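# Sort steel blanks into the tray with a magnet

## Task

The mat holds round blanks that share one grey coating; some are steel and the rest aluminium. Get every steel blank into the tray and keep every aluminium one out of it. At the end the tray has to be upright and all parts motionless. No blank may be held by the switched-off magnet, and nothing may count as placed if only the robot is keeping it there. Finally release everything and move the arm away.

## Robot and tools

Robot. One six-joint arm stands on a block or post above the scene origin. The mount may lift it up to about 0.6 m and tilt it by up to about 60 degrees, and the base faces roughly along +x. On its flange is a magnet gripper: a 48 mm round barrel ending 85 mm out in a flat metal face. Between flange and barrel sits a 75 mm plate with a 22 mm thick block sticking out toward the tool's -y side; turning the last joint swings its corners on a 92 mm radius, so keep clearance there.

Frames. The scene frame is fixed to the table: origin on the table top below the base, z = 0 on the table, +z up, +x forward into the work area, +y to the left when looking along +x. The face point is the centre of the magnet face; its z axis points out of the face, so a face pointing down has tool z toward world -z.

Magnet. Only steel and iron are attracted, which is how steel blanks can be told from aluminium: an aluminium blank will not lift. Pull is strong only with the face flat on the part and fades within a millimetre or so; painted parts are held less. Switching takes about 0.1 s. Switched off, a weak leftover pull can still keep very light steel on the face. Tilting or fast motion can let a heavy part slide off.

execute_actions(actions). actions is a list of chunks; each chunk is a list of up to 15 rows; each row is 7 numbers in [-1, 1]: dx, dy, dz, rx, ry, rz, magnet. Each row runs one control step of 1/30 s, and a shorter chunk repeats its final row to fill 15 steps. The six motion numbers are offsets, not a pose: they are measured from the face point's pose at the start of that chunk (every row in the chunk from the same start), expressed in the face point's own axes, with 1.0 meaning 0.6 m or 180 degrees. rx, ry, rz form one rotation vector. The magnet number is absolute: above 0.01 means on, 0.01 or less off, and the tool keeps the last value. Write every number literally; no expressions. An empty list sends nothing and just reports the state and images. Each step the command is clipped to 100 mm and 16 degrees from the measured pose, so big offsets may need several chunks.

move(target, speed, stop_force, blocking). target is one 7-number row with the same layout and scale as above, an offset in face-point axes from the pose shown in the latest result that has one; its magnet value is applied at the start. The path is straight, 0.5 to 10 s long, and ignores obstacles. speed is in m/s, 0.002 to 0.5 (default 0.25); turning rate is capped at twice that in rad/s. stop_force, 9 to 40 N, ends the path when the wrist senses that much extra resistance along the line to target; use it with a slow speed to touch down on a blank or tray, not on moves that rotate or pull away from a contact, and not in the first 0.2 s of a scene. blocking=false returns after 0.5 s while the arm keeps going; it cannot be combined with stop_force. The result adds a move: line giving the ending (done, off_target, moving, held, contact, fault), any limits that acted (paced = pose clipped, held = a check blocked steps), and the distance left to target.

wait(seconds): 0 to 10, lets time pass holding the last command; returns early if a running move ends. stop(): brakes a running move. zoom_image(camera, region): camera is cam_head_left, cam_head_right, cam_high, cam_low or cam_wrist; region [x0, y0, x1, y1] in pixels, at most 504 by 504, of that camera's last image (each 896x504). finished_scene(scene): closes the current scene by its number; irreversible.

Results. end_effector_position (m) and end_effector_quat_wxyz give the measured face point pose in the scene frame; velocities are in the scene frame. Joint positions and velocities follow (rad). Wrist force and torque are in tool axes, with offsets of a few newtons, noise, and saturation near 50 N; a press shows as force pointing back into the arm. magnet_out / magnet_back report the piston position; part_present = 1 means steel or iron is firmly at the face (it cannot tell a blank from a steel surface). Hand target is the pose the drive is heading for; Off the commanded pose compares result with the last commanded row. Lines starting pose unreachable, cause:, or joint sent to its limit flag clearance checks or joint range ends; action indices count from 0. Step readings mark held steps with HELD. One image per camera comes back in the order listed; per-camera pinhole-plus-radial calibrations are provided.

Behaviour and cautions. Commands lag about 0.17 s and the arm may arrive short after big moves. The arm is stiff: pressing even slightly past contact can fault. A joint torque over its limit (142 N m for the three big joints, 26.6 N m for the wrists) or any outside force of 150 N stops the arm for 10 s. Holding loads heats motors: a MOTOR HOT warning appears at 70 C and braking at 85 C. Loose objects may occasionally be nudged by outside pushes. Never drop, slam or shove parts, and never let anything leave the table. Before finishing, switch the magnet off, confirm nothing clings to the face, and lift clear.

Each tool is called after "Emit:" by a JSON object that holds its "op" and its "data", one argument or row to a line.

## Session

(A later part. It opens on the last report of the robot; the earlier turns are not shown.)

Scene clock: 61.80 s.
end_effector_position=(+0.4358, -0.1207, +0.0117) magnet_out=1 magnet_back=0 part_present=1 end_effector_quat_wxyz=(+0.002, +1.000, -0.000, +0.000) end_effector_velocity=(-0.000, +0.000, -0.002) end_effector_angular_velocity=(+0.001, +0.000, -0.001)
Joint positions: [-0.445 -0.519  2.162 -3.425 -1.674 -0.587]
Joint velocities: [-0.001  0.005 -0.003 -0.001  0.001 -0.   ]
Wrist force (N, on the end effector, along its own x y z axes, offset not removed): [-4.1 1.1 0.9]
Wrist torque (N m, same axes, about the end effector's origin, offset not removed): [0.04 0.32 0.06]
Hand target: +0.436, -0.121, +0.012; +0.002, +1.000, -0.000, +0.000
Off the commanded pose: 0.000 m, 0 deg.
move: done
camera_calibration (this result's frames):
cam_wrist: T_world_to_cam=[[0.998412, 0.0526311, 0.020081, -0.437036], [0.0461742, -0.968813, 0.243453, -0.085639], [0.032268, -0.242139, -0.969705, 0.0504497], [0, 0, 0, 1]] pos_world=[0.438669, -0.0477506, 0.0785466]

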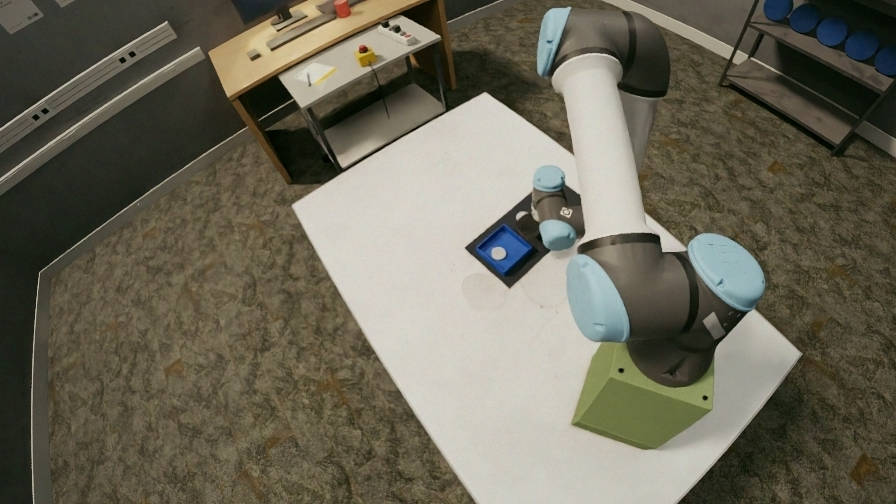

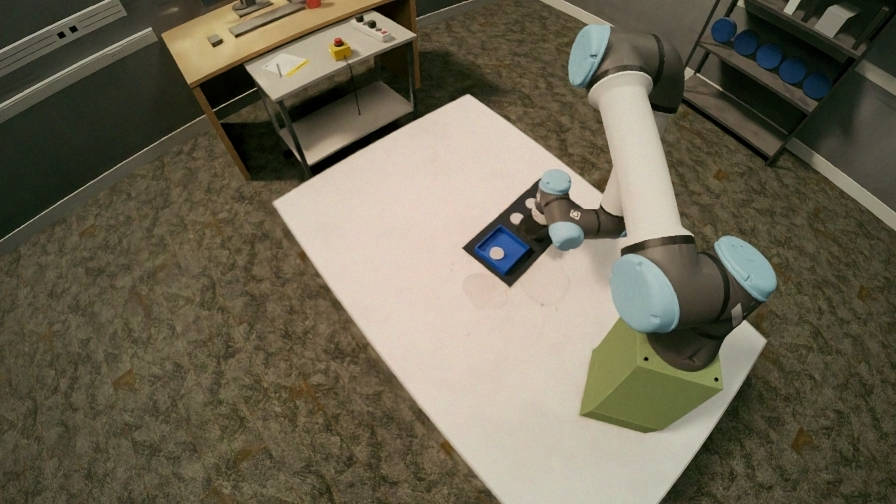

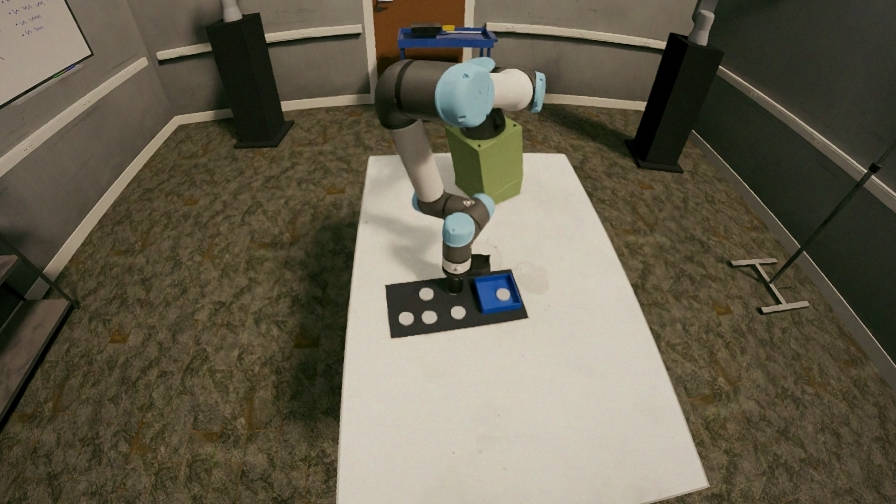

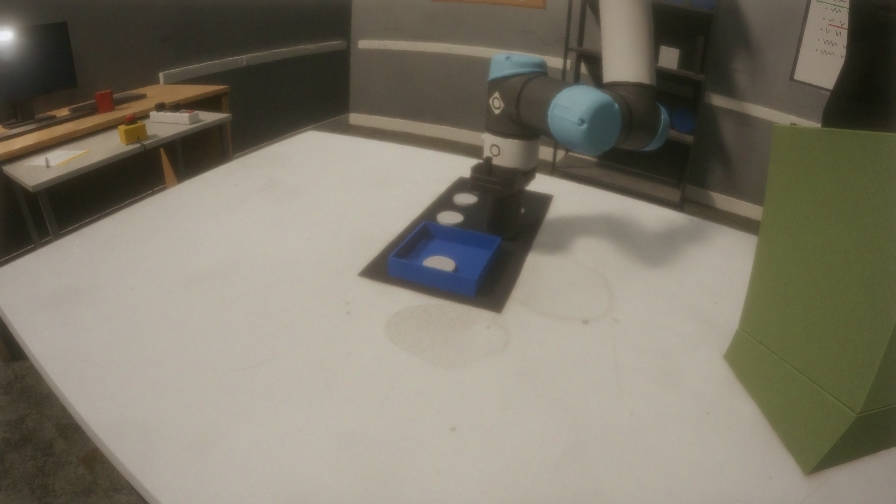

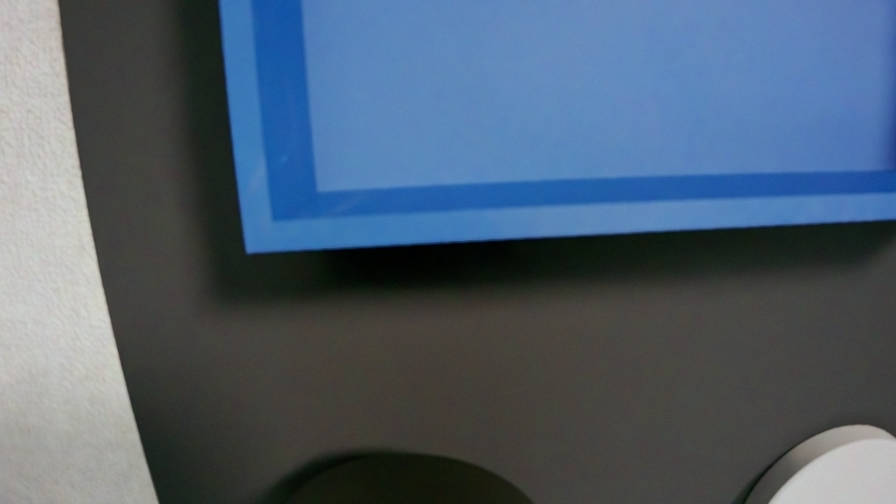

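Emit:
{"op": "move", "data": {
  "target": [0,0,-0.09,0,0,0,1]
}}

Emit:
{"op": "move", "data": {
  "target": [0.0535,-0.166,0,0,0,0,1],
  "speed": 0.3
}}

Emit:
{"op": "move", "data": {
  "target": [0,0,0.058,0,0,0,1],
  "speed": 0.1
}}

Emit:
{"op": "execute_actions", "data": {
  "actions": [
    [[0,0,0,0,0,0,0]]
  ]
}}

Emit:
{"op": "move", "data": {
  "target": [0,0,-0.045,0,0,0,0]
}}

Emit:
{"op": "move", "data": {
  "target": [0.084,0.159,0,0,0,0,0],
  "speed": 0.3
}}

Emit:
{"op": "move", "data": {
  "target": [0,0,0.0775,0,0,0,1],
  "speed": 0.07
}}

Scene clock: 70.97 s.
end_effector_position=(+0.4358, -0.1205, +0.0655) magnet_out=1 magnet_back=0 part_present=1 end_effector_quat_wxyz=(+0.002, +1.000, -0.000, +0.000) end_effector_velocity=(-0.000, -0.000, +0.002) end_effector_angular_velocity=(-0.002, +0.001, +0.000)
Joint positions: [-0.432 -0.671  2.246 -3.355 -1.677 -0.574]
Joint velocities: [ 0.    -0.005  0.002  0.004 -0.002  0.   ]
Wrist force (N, on the end effector, along its own x y z axes, offset not removed): [-3.9 -1.7 1.6]
Wrist torque (N m, same axes, about the end effector's origin, offset not removed): [-0.24 0.38 0.09]
Hand target: +0.436, -0.121, +0.066; +0.002, +1.000, -0.000, +0.000
Off the commanded pose: 0.000 m, 0 deg.
move: done
camera_calibration (this result's frames):
cam_wrist: T_world_to_cam=[[0.998412, 0.0526245, 0.0200916, -0.438163], [0.0461664, -0.968821, 0.243421, -0.0985589], [0.0322751, -0.242107, -0.969713, 0.102703], [0, 0, 0, 1]] pos_world=[0.438702, -0.0475627, 0.132388]

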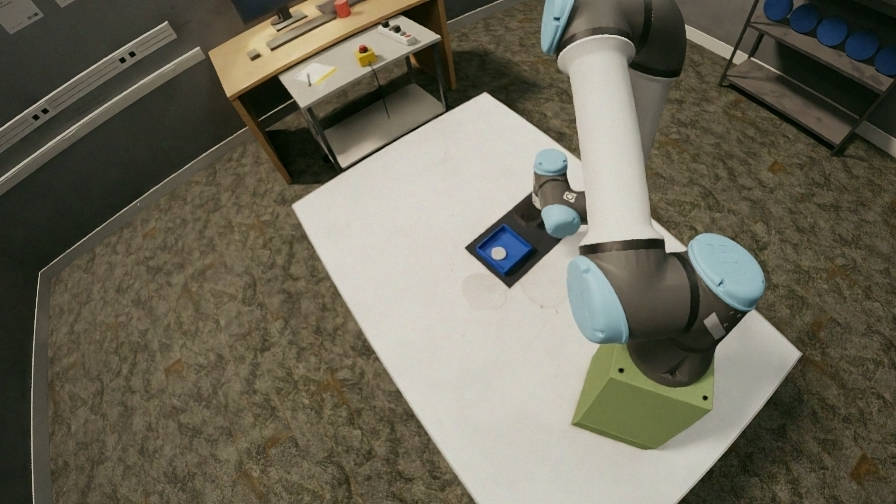

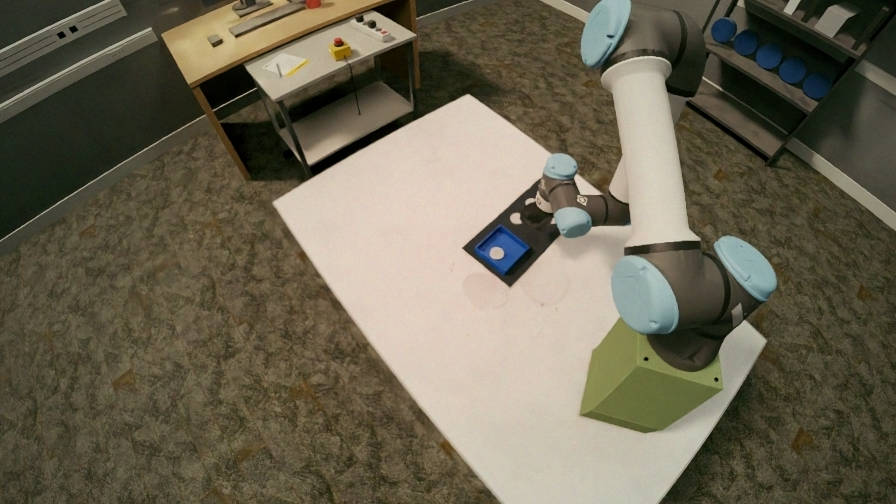

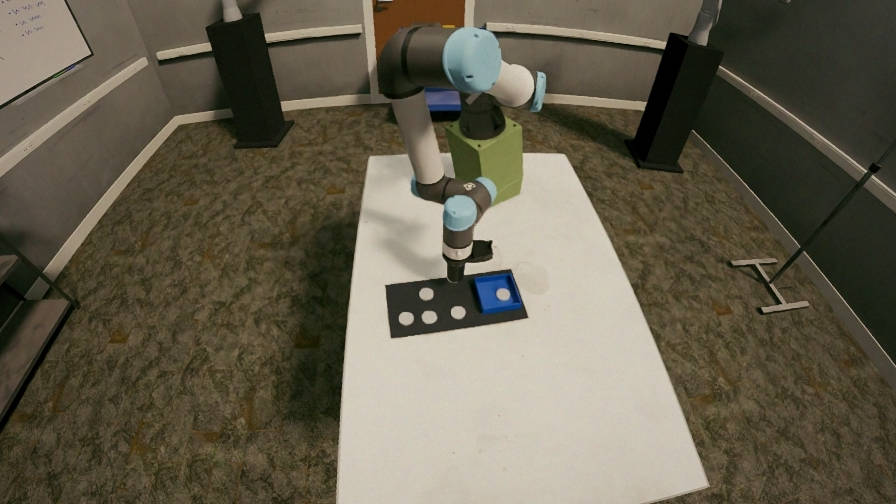

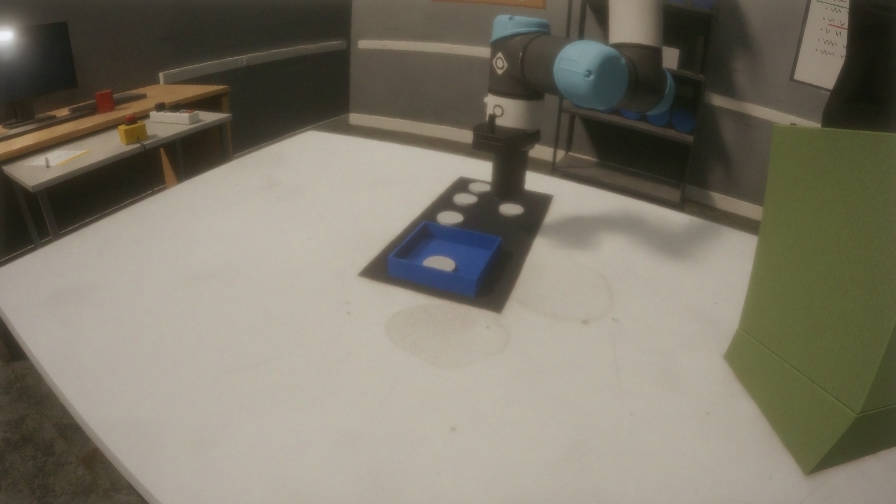

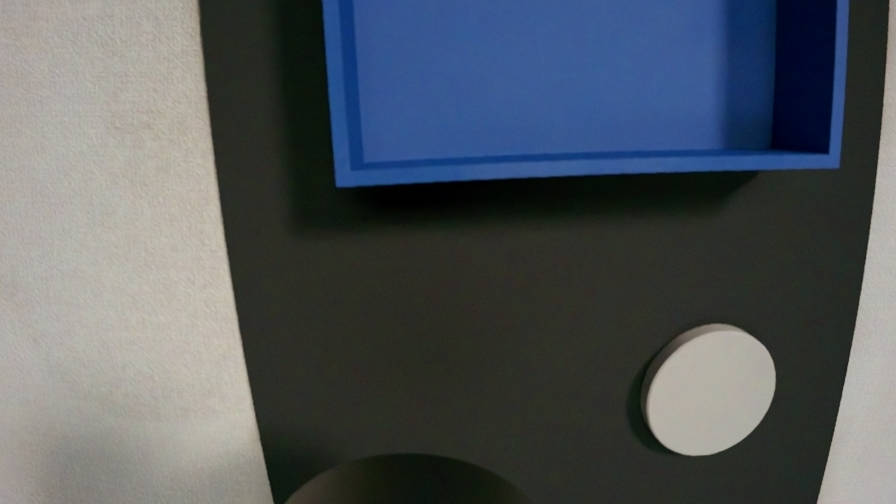

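Scene clock: 71.97 s.
end_effector_position=(+0.4681, -0.0210, +0.0653) magnet_out=1 magnet_back=0 part_present=1 end_effector_quat_wxyz=(+0.001, +1.000, -0.000, +0.000) end_effector_velocity=(+0.001, +0.002, -0.000) end_effector_angular_velocity=(-0.001, +0.001, +0.000)
Joint positions: [-0.198 -0.632  2.186 -3.303 -1.722 -0.342]
Joint velocities: [ 0.004  0.001 -0.003  0.004 -0.002  0.004]
Wrist force (N, on the end effector, along its own x y z axes, offset not removed): [-3.4 0.9 -0.5]
Wrist torque (N m, same axes, about the end effector's origin, offset not removed): [0.02 0.27 0.07]
Hand target: +0.468, -0.021, +0.065; +0.001, +1.000, -0.000, +0.000
Off the commanded pose: 0.000 m, 0 deg.
move: done
camera_calibration (this result's frames):
cam_wrist: T_world_to_cam=[[0.998414, 0.0525238, 0.0202577, -0.475605], [0.0460493, -0.968984, 0.242796, -0.00344904], [0.032382, -0.241478, -0.969866, 0.125483], [0, 0, 0, 1]] pos_world=[0.470946, 0.05194, 0.132174]

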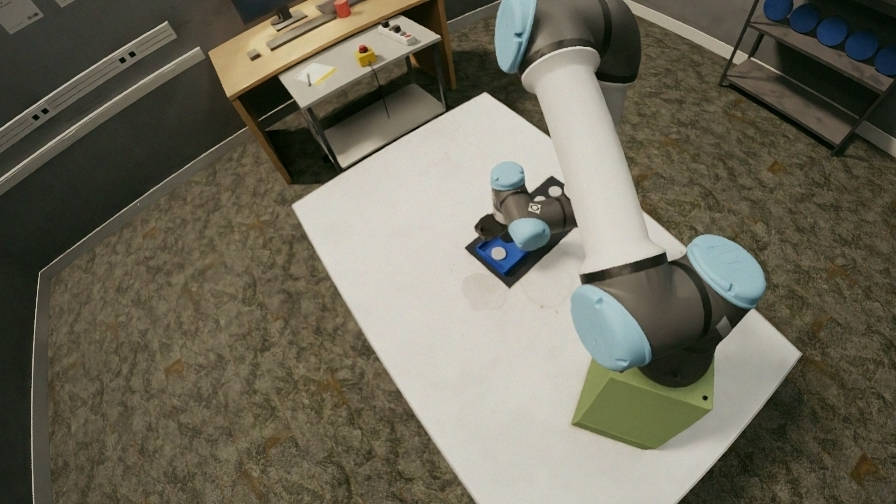

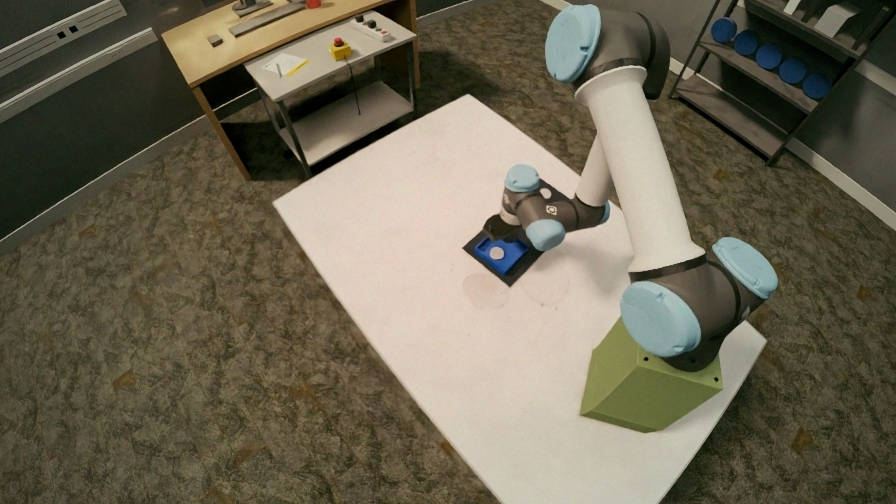

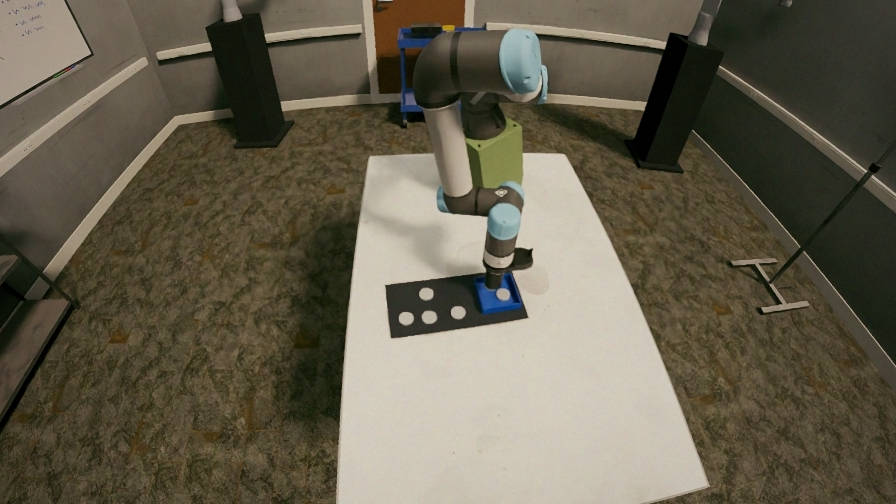

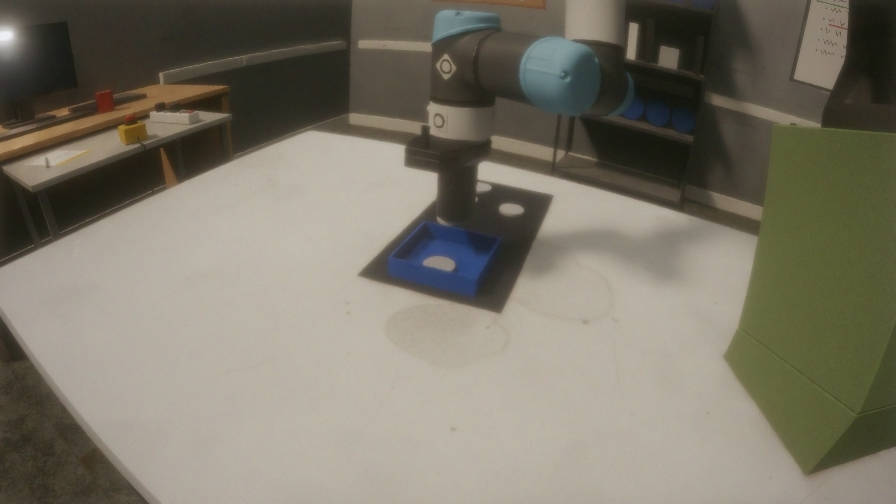

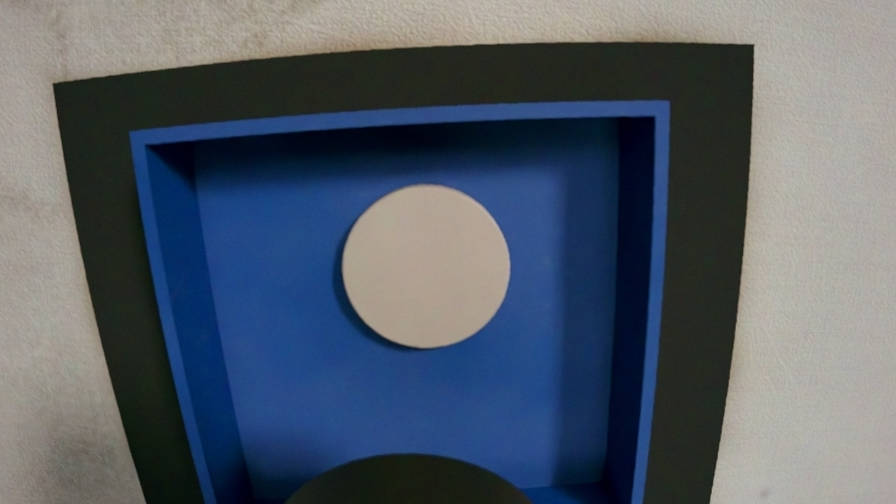

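Scene clock: 72.87 s.
end_effector_position=(+0.4680, -0.0211, +0.0306) magnet_out=1 magnet_back=0 part_present=1 end_effector_quat_wxyz=(+0.001, +1.000, -0.000, +0.000) end_effector_velocity=(+0.000, +0.000, -0.002) end_effector_angular_velocity=(+0.002, -0.001, -0.000)
Joint positions: [-0.209 -0.536  2.136 -3.351 -1.72  -0.354]
Joint velocities: [-0.001  0.005 -0.003 -0.001  0.003 -0.   ]
Wrist force (N, on the end effector, along its own x y z axes, offset not removed): [-3.4 -0.5 1.1]
Wrist torque (N m, same axes, about the end effector's origin, offset not removed): [-0.05 0.30 0.16]
Hand target: +0.468, -0.021, +0.030; +0.001, +1.000, -0.000, +0.000
Off the commanded pose: 0.000 m, 0 deg.
move: done
camera_calibration (this result's frames):
cam_wrist: T_world_to_cam=[[0.998414, 0.052529, 0.0202597, -0.474867], [0.0460528, -0.968976, 0.242827, 0.00486059], [0.0323867, -0.241509, -0.969858, 0.0918514], [0, 0, 0, 1]] pos_world=[0.470916, 0.0518371, 0.0975232]

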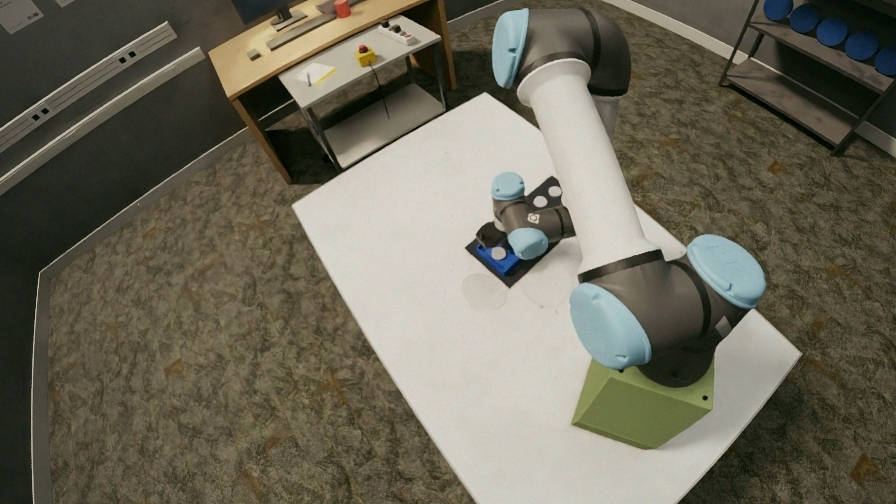

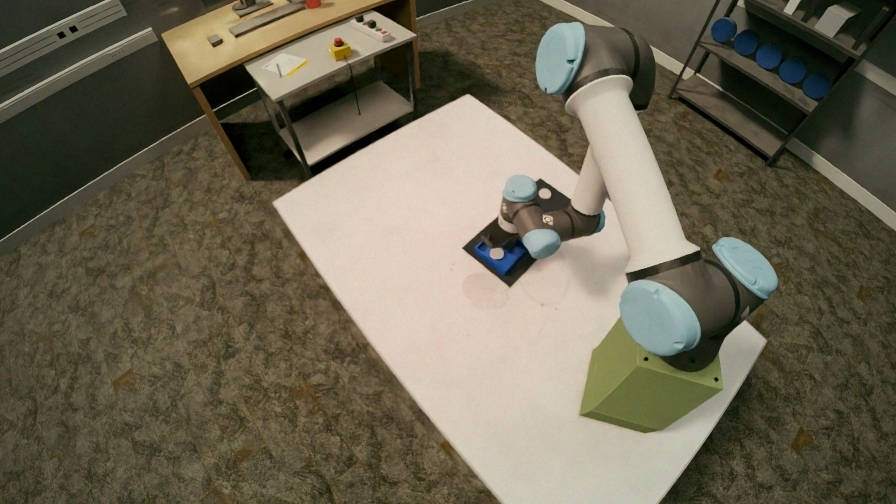

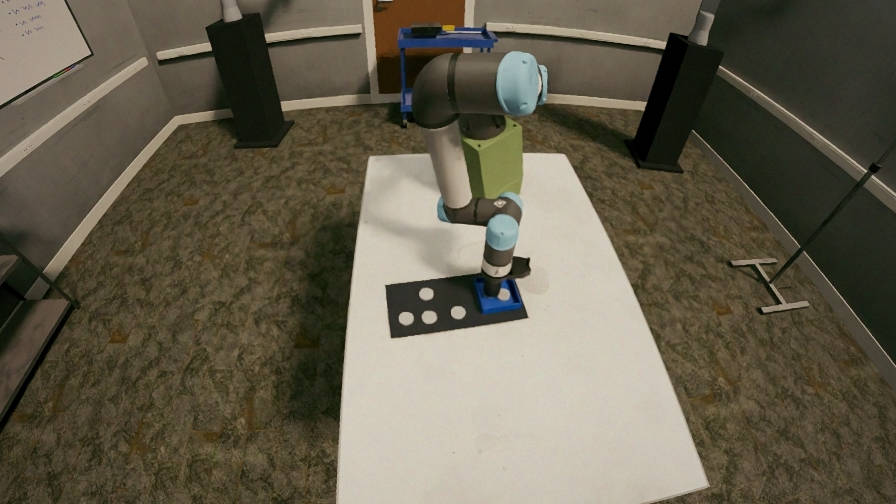

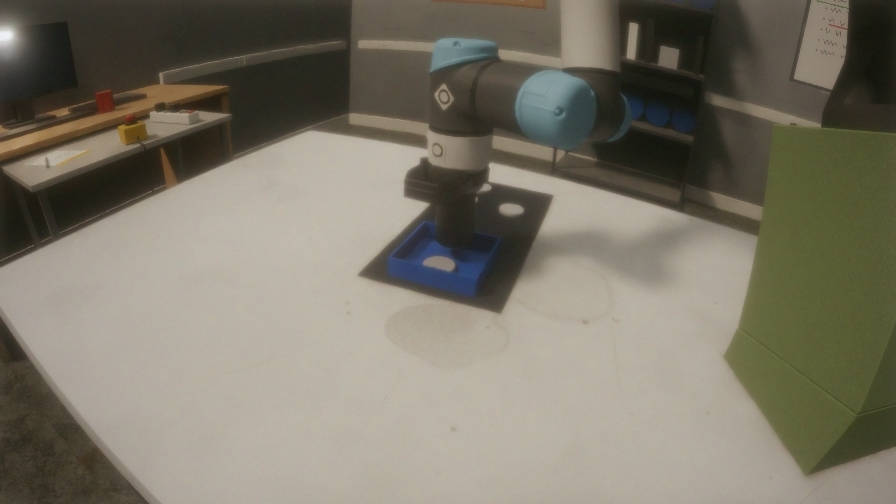

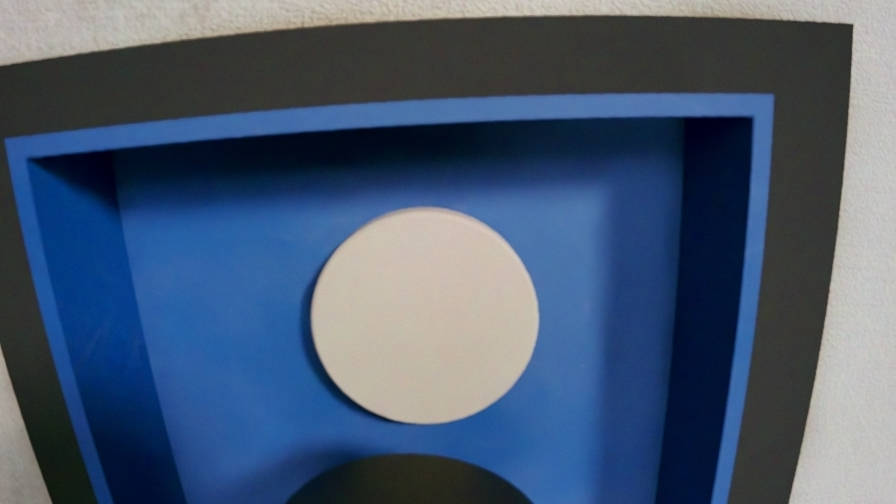

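Scene clock: 73.37 s.
end_effector_position=(+0.4681, -0.0211, +0.0306) magnet_out=0 magnet_back=1 part_present=0 end_effector_quat_wxyz=(+0.001, +1.000, -0.000, +0.000) end_effector_velocity=(-0.001, -0.000, -0.000) end_effector_angular_velocity=(-0.001, +0.002, +0.000)
Joint positions: [-0.209 -0.536  2.135 -3.351 -1.72  -0.354]
Joint velocities: [ 0.     0.     0.     0.001 -0.002  0.   ]
Wrist force (N, on the end effector, along its own x y z axes, offset not removed): [-2.9 0.0 -0.1]
Wrist torque (N m, same axes, about the end effector's origin, offset not removed): [-0.09 0.29 0.07]
Hand target: +0.468, -0.021, +0.031; +0.001, +1.000, -0.000, +0.000
Off the commanded pose: 0.000 m, 0 deg.
Step readings (end_effector_position):
0: (+0.4680, -0.0211, +0.0306)
1: (+0.4680, -0.0211, +0.0306)
2: (+0.4680, -0.0211, +0.0306)
4: (+0.4681, -0.0211, +0.0306)
8: (+0.4681, -0.0211, +0.0306)
15: end_effector_position above
camera_calibration (this result's frames):
cam_wrist: T_world_to_cam=[[0.998414, 0.0525274, 0.0202712, -0.474873], [0.0460483, -0.968975, 0.242832, 0.00487495], [0.0323976, -0.241513, -0.969857, 0.0917877], [0, 0, 0, 1]] pos_world=[0.470922, 0.0518355, 0.0974634]

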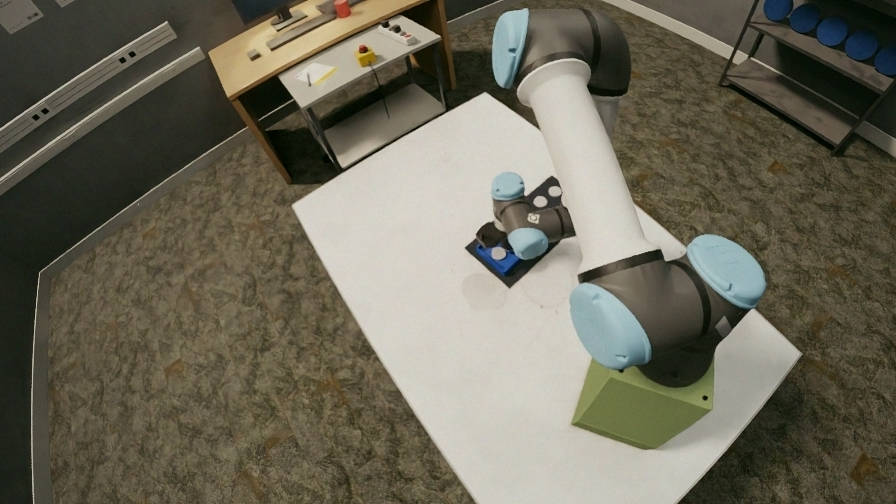

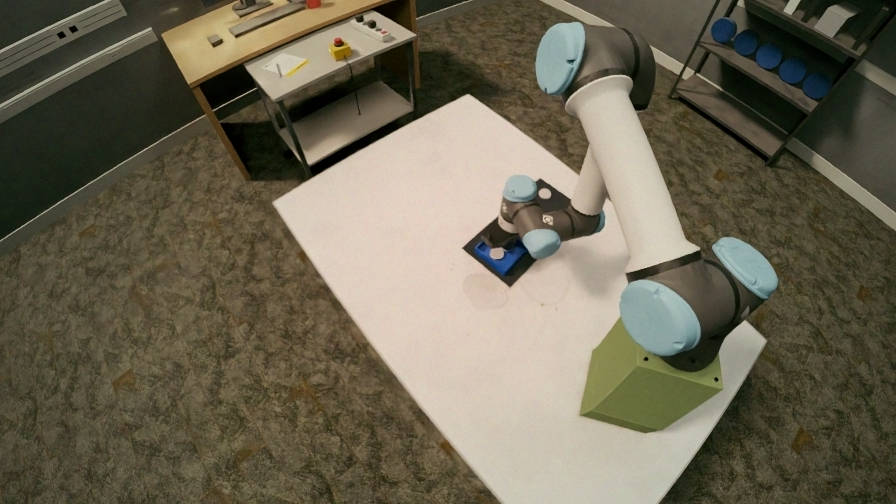

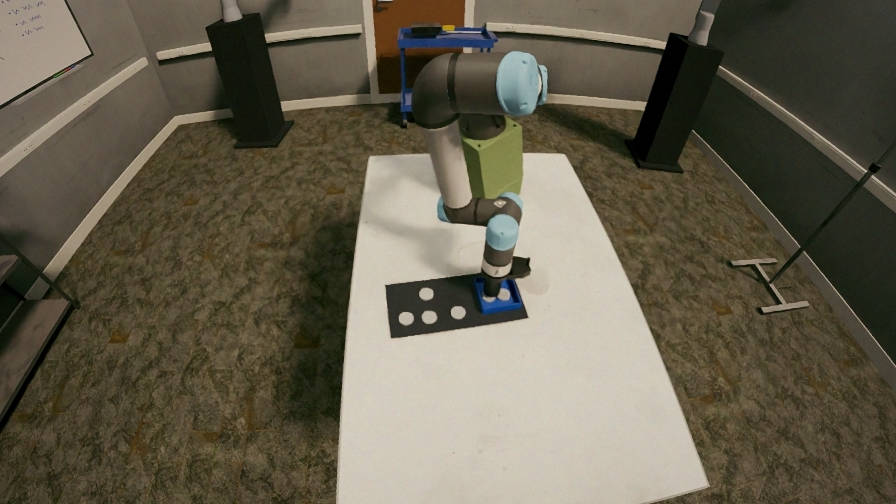

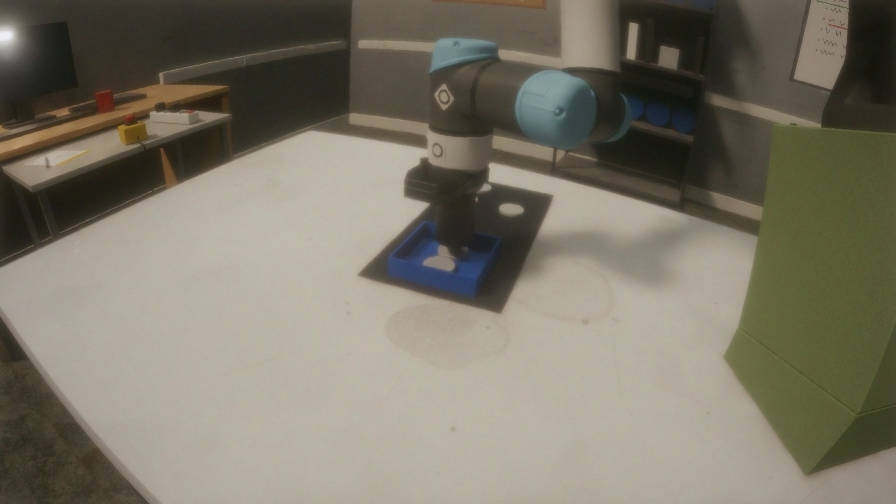

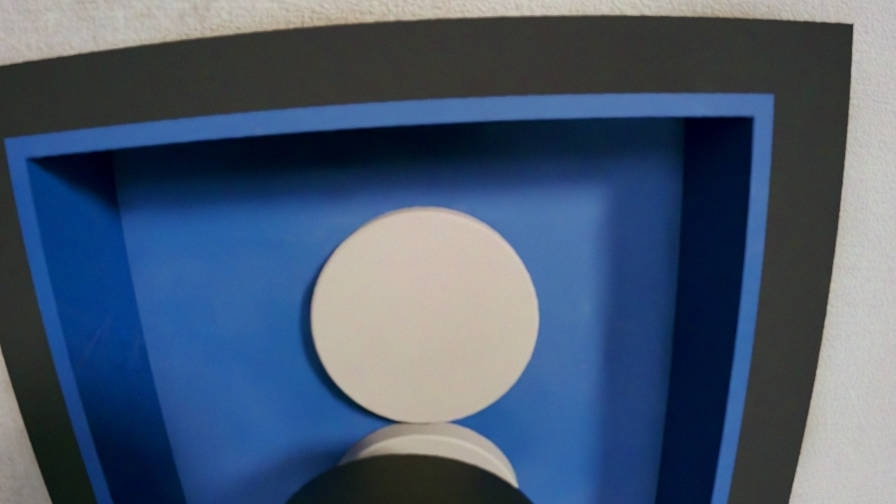

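Scene clock: 74.20 s.
end_effector_position=(+0.4681, -0.0210, +0.0574) magnet_out=0 magnet_back=1 part_present=0 end_effector_quat_wxyz=(+0.001, +1.000, -0.000, +0.000) end_effector_velocity=(-0.000, +0.000, +0.002) end_effector_angular_velocity=(-0.001, +0.000, +0.001)
Joint positions: [-0.2   -0.61   2.175 -3.315 -1.721 -0.345]
Joint velocities: [ 0.001 -0.006  0.003  0.003 -0.001  0.   ]
Wrist force (N, on the end effector, along its own x y z axes, offset not removed): [-3.2 0.5 -0.5]
Wrist torque (N m, same axes, about the end effector's origin, offset not removed): [-0.04 0.26 0.09]
Hand target: +0.468, -0.021, +0.058; +0.001, +1.000, -0.000, +0.000
Off the commanded pose: 0.000 m, 0 deg.
move: done
camera_calibration (this result's frames):
cam_wrist: T_world_to_cam=[[0.998414, 0.0525229, 0.020274, -0.47543], [0.0460439, -0.968981, 0.242809, -0.0015498], [0.0323982, -0.241491, -0.969862, 0.117816], [0, 0, 0, 1]] pos_world=[0.47093, 0.0519207, 0.124281]

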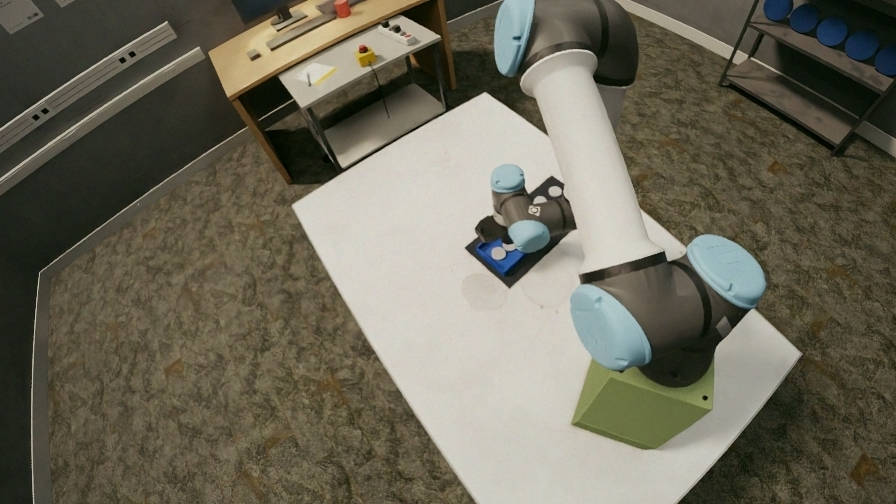

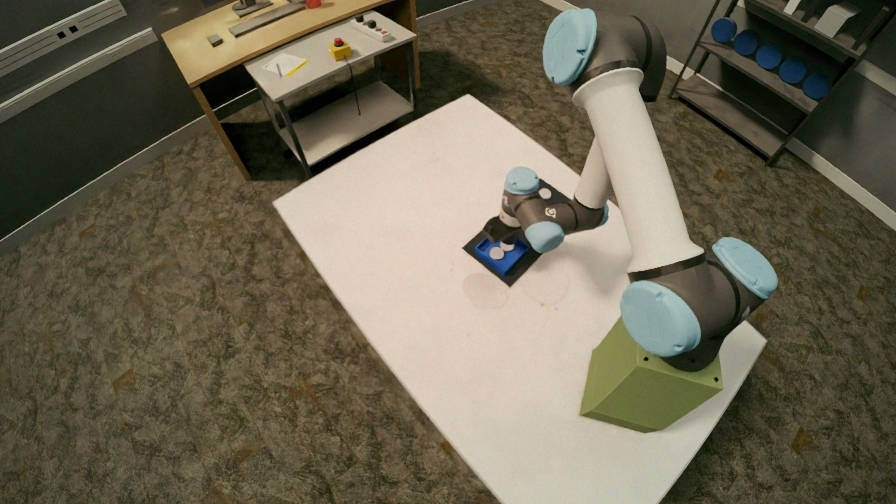

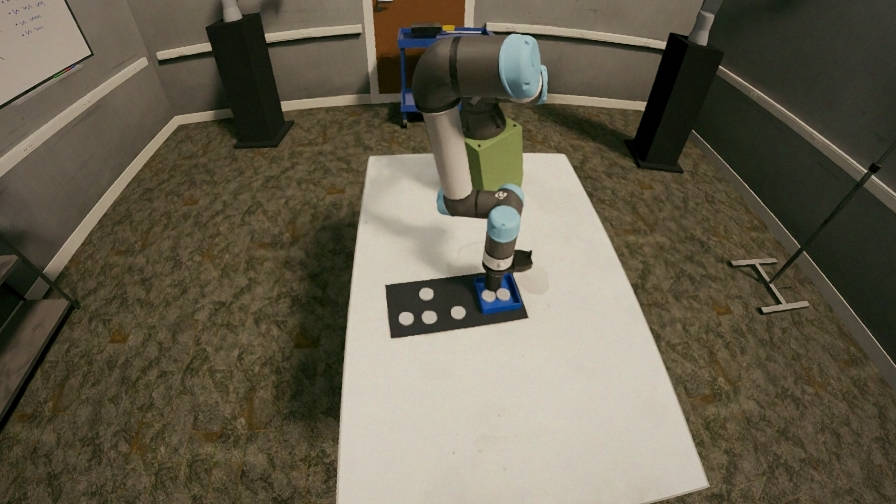

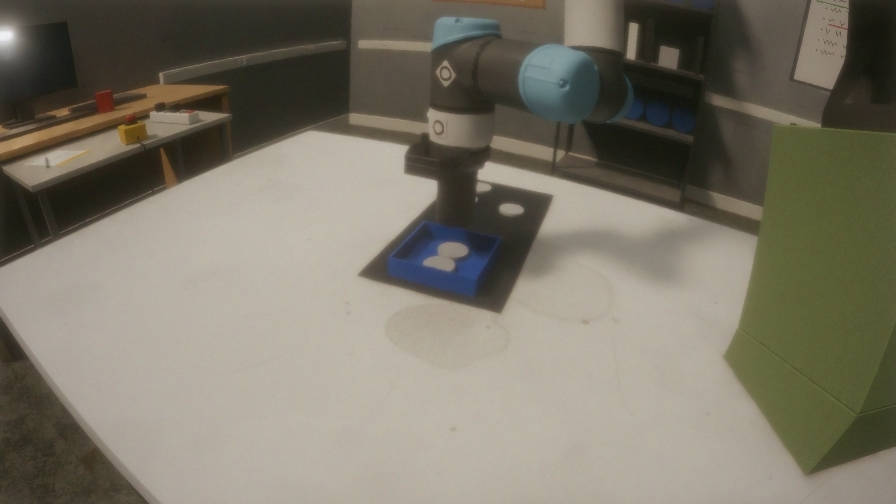

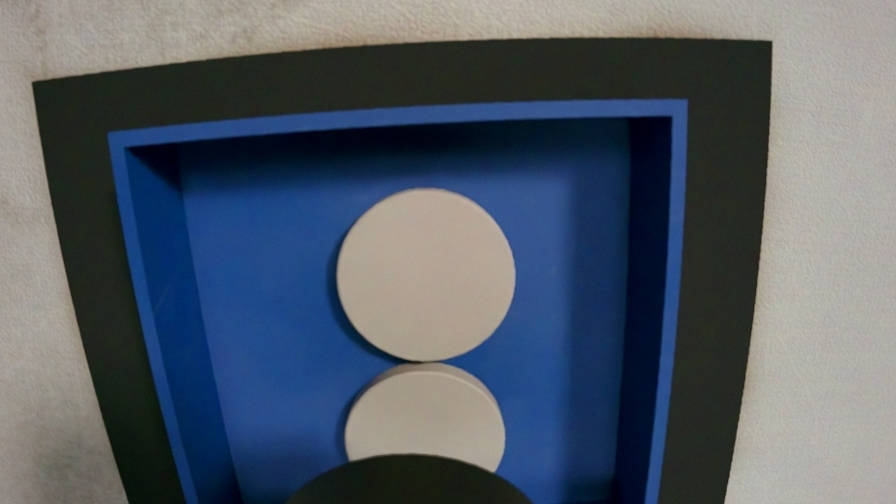

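Scene clock: 75.17 s.
end_effector_position=(+0.5182, -0.1164, +0.0577) magnet_out=0 magnet_back=1 part_present=0 end_effector_quat_wxyz=(+0.001, +1.000, -0.000, +0.001) end_effector_velocity=(+0.001, -0.001, -0.001) end_effector_angular_velocity=(+0.002, +0.001, +0.001)
Joint positions: [-0.339 -0.655  2.029 -3.143 -1.696 -0.482]
Joint velocities: [-0.002  0.001 -0.005  0.005  0.001 -0.002]
Wrist force (N, on the end effector, along its own x y z axes, offset not removed): [-3.7 0.3 -0.4]
Wrist torque (N m, same axes, about the end effector's origin, offset not removed): [-0.04 0.31 0.17]
Hand target: +0.518, -0.117, +0.058; +0.001, +1.000, -0.000, +0.000
Off the commanded pose: 0.000 m, 0 deg.
move: done
camera_calibration (this result's frames):
cam_wrist: T_world_to_cam=[[0.998408, 0.0525784, 0.0204113, -0.520466], [0.0460491, -0.968864, 0.243273, -0.096438], [0.0325667, -0.241946, -0.969743, 0.0933145], [0, 0, 0, 1]] pos_world=[0.521039, -0.0434929, 0.124575]

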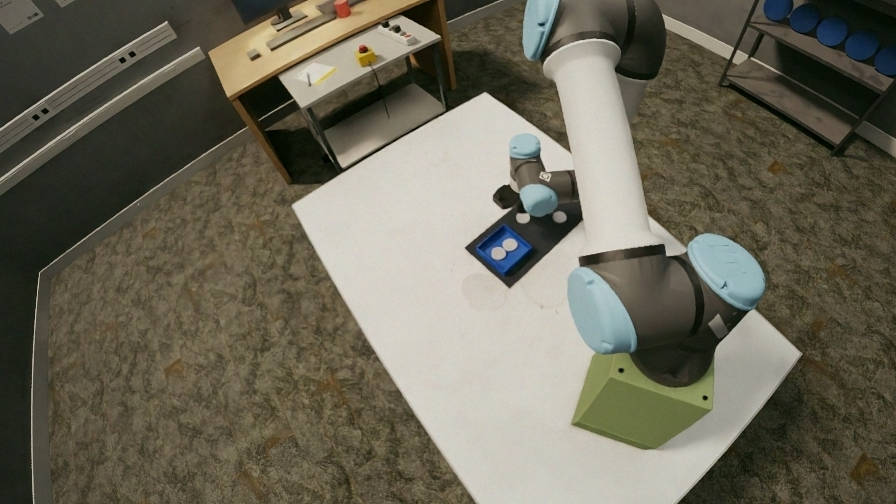

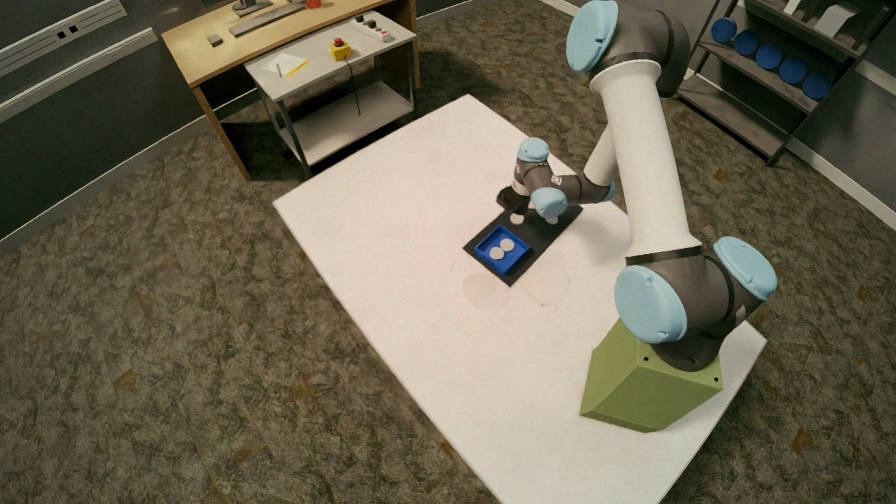

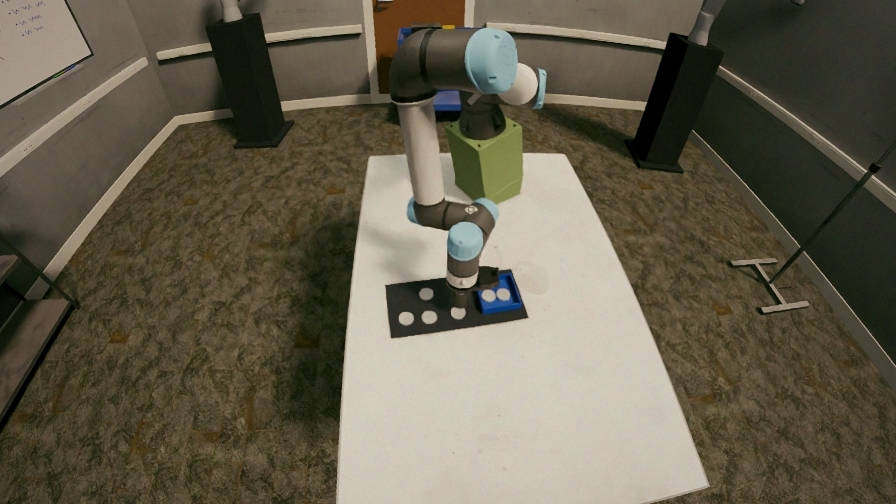

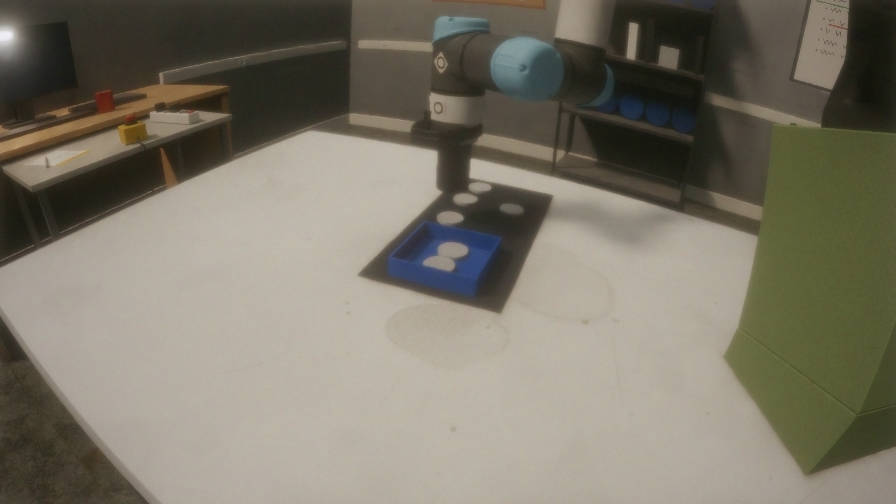

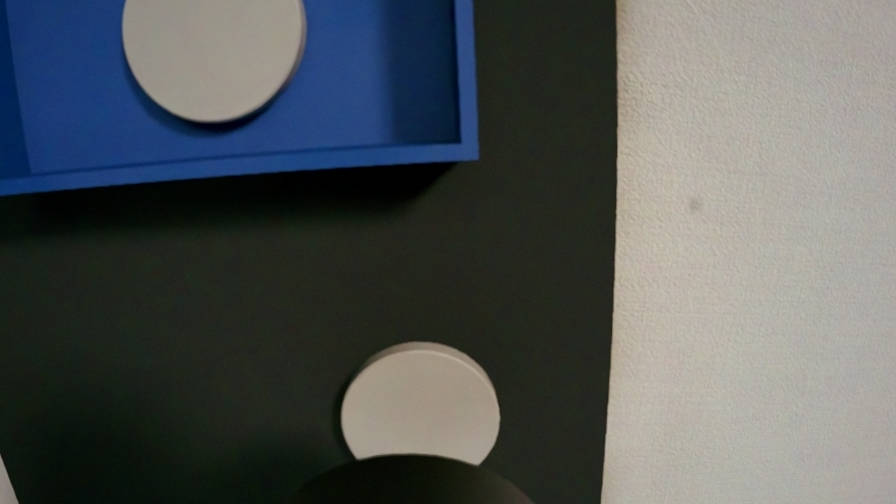

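Scene clock: 76.27 s.
end_effector_position=(+0.5182, -0.1166, +0.0114) magnet_out=1 magnet_back=0 part_present=1 end_effector_quat_wxyz=(+0.001, +1.000, -0.000, +0.001) end_effector_velocity=(+0.000, -0.000, -0.001) end_effector_angular_velocity=(-0.000, -0.001, -0.000)
Joint positions: [-0.35  -0.537  1.964 -3.198 -1.694 -0.493]
Joint velocities: [-0.001  0.004 -0.003 -0.002  0.    -0.   ]
Wrist force (N, on the end effector, along its own x y z axes, offset not removed): [-4.4 -0.8 -0.8]
Wrist torque (N m, same axes, about the end effector's origin, offset not removed): [-0.11 0.38 0.05]
Hand target: +0.518, -0.117, +0.011; +0.001, +1.000, -0.000, +0.001
Off the commanded pose: 0.000 m, 0 deg.
move: done
camera_calibration (this result's frames):
cam_wrist: T_world_to_cam=[[0.998408, 0.0525836, 0.020413, -0.51948], [0.0460527, -0.968856, 0.243304, -0.0853073], [0.0325711, -0.241977, -0.969735, 0.0483253], [0, 0, 0, 1]] pos_world=[0.521007, -0.0436408, 0.0782225]

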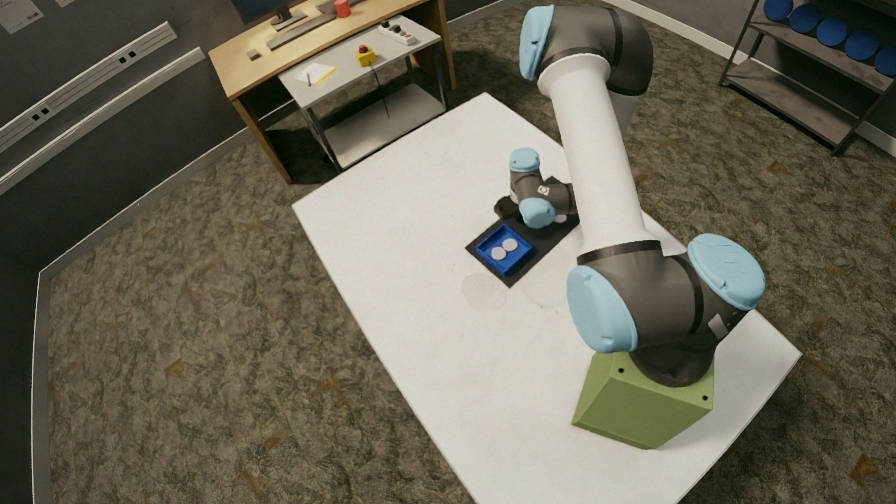

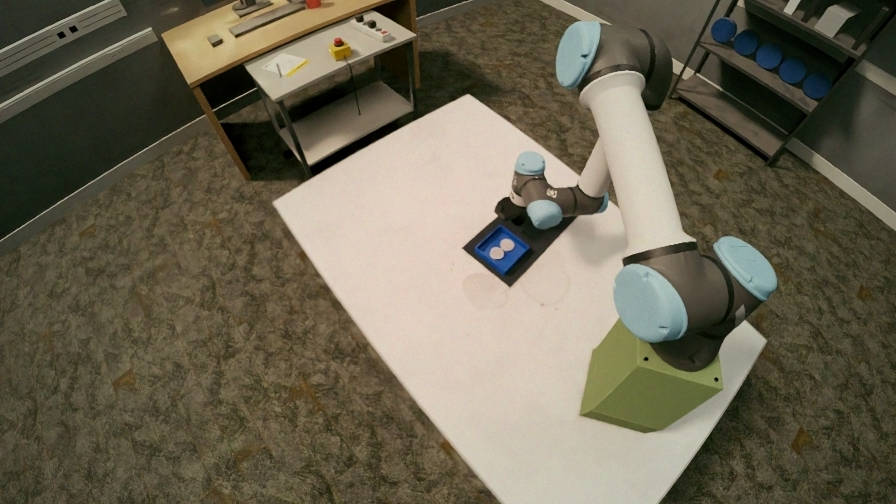

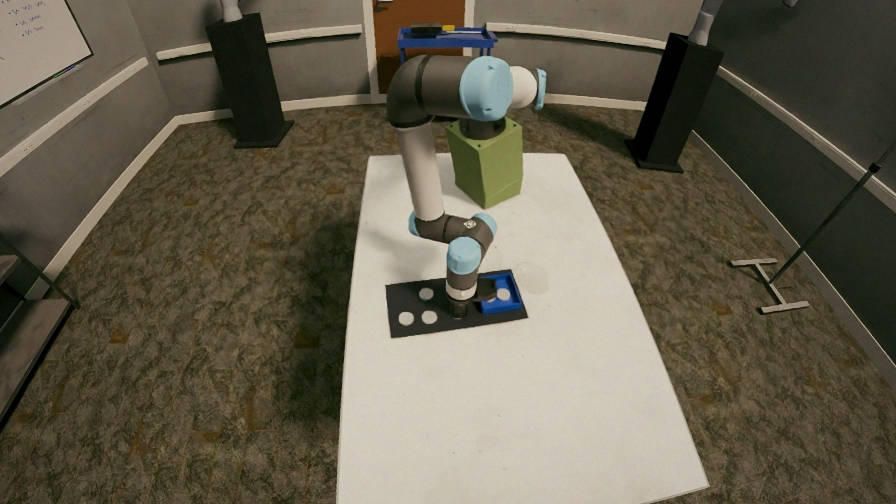

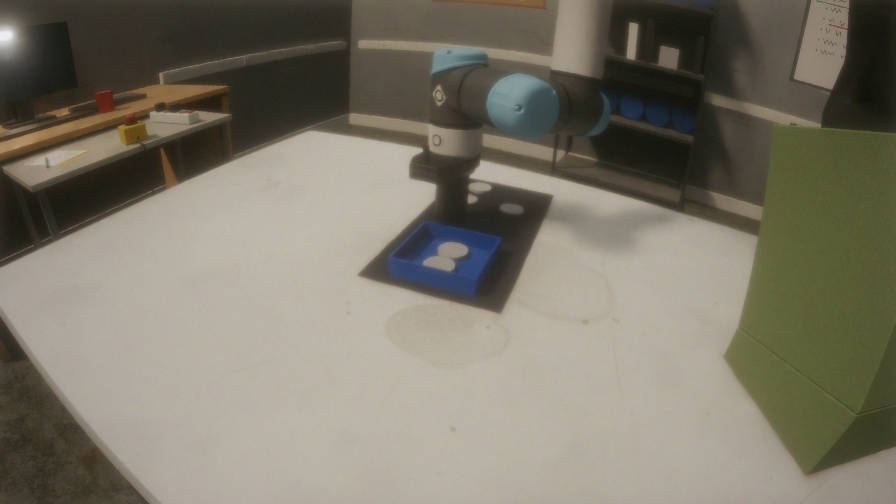

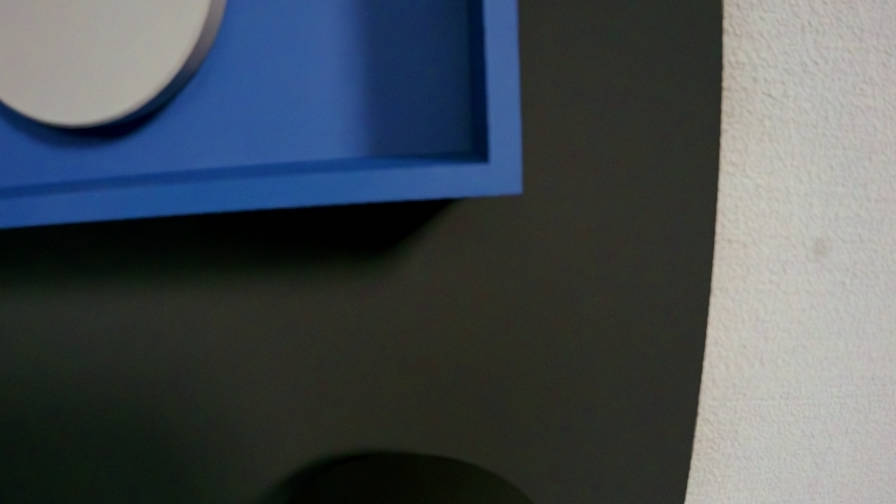

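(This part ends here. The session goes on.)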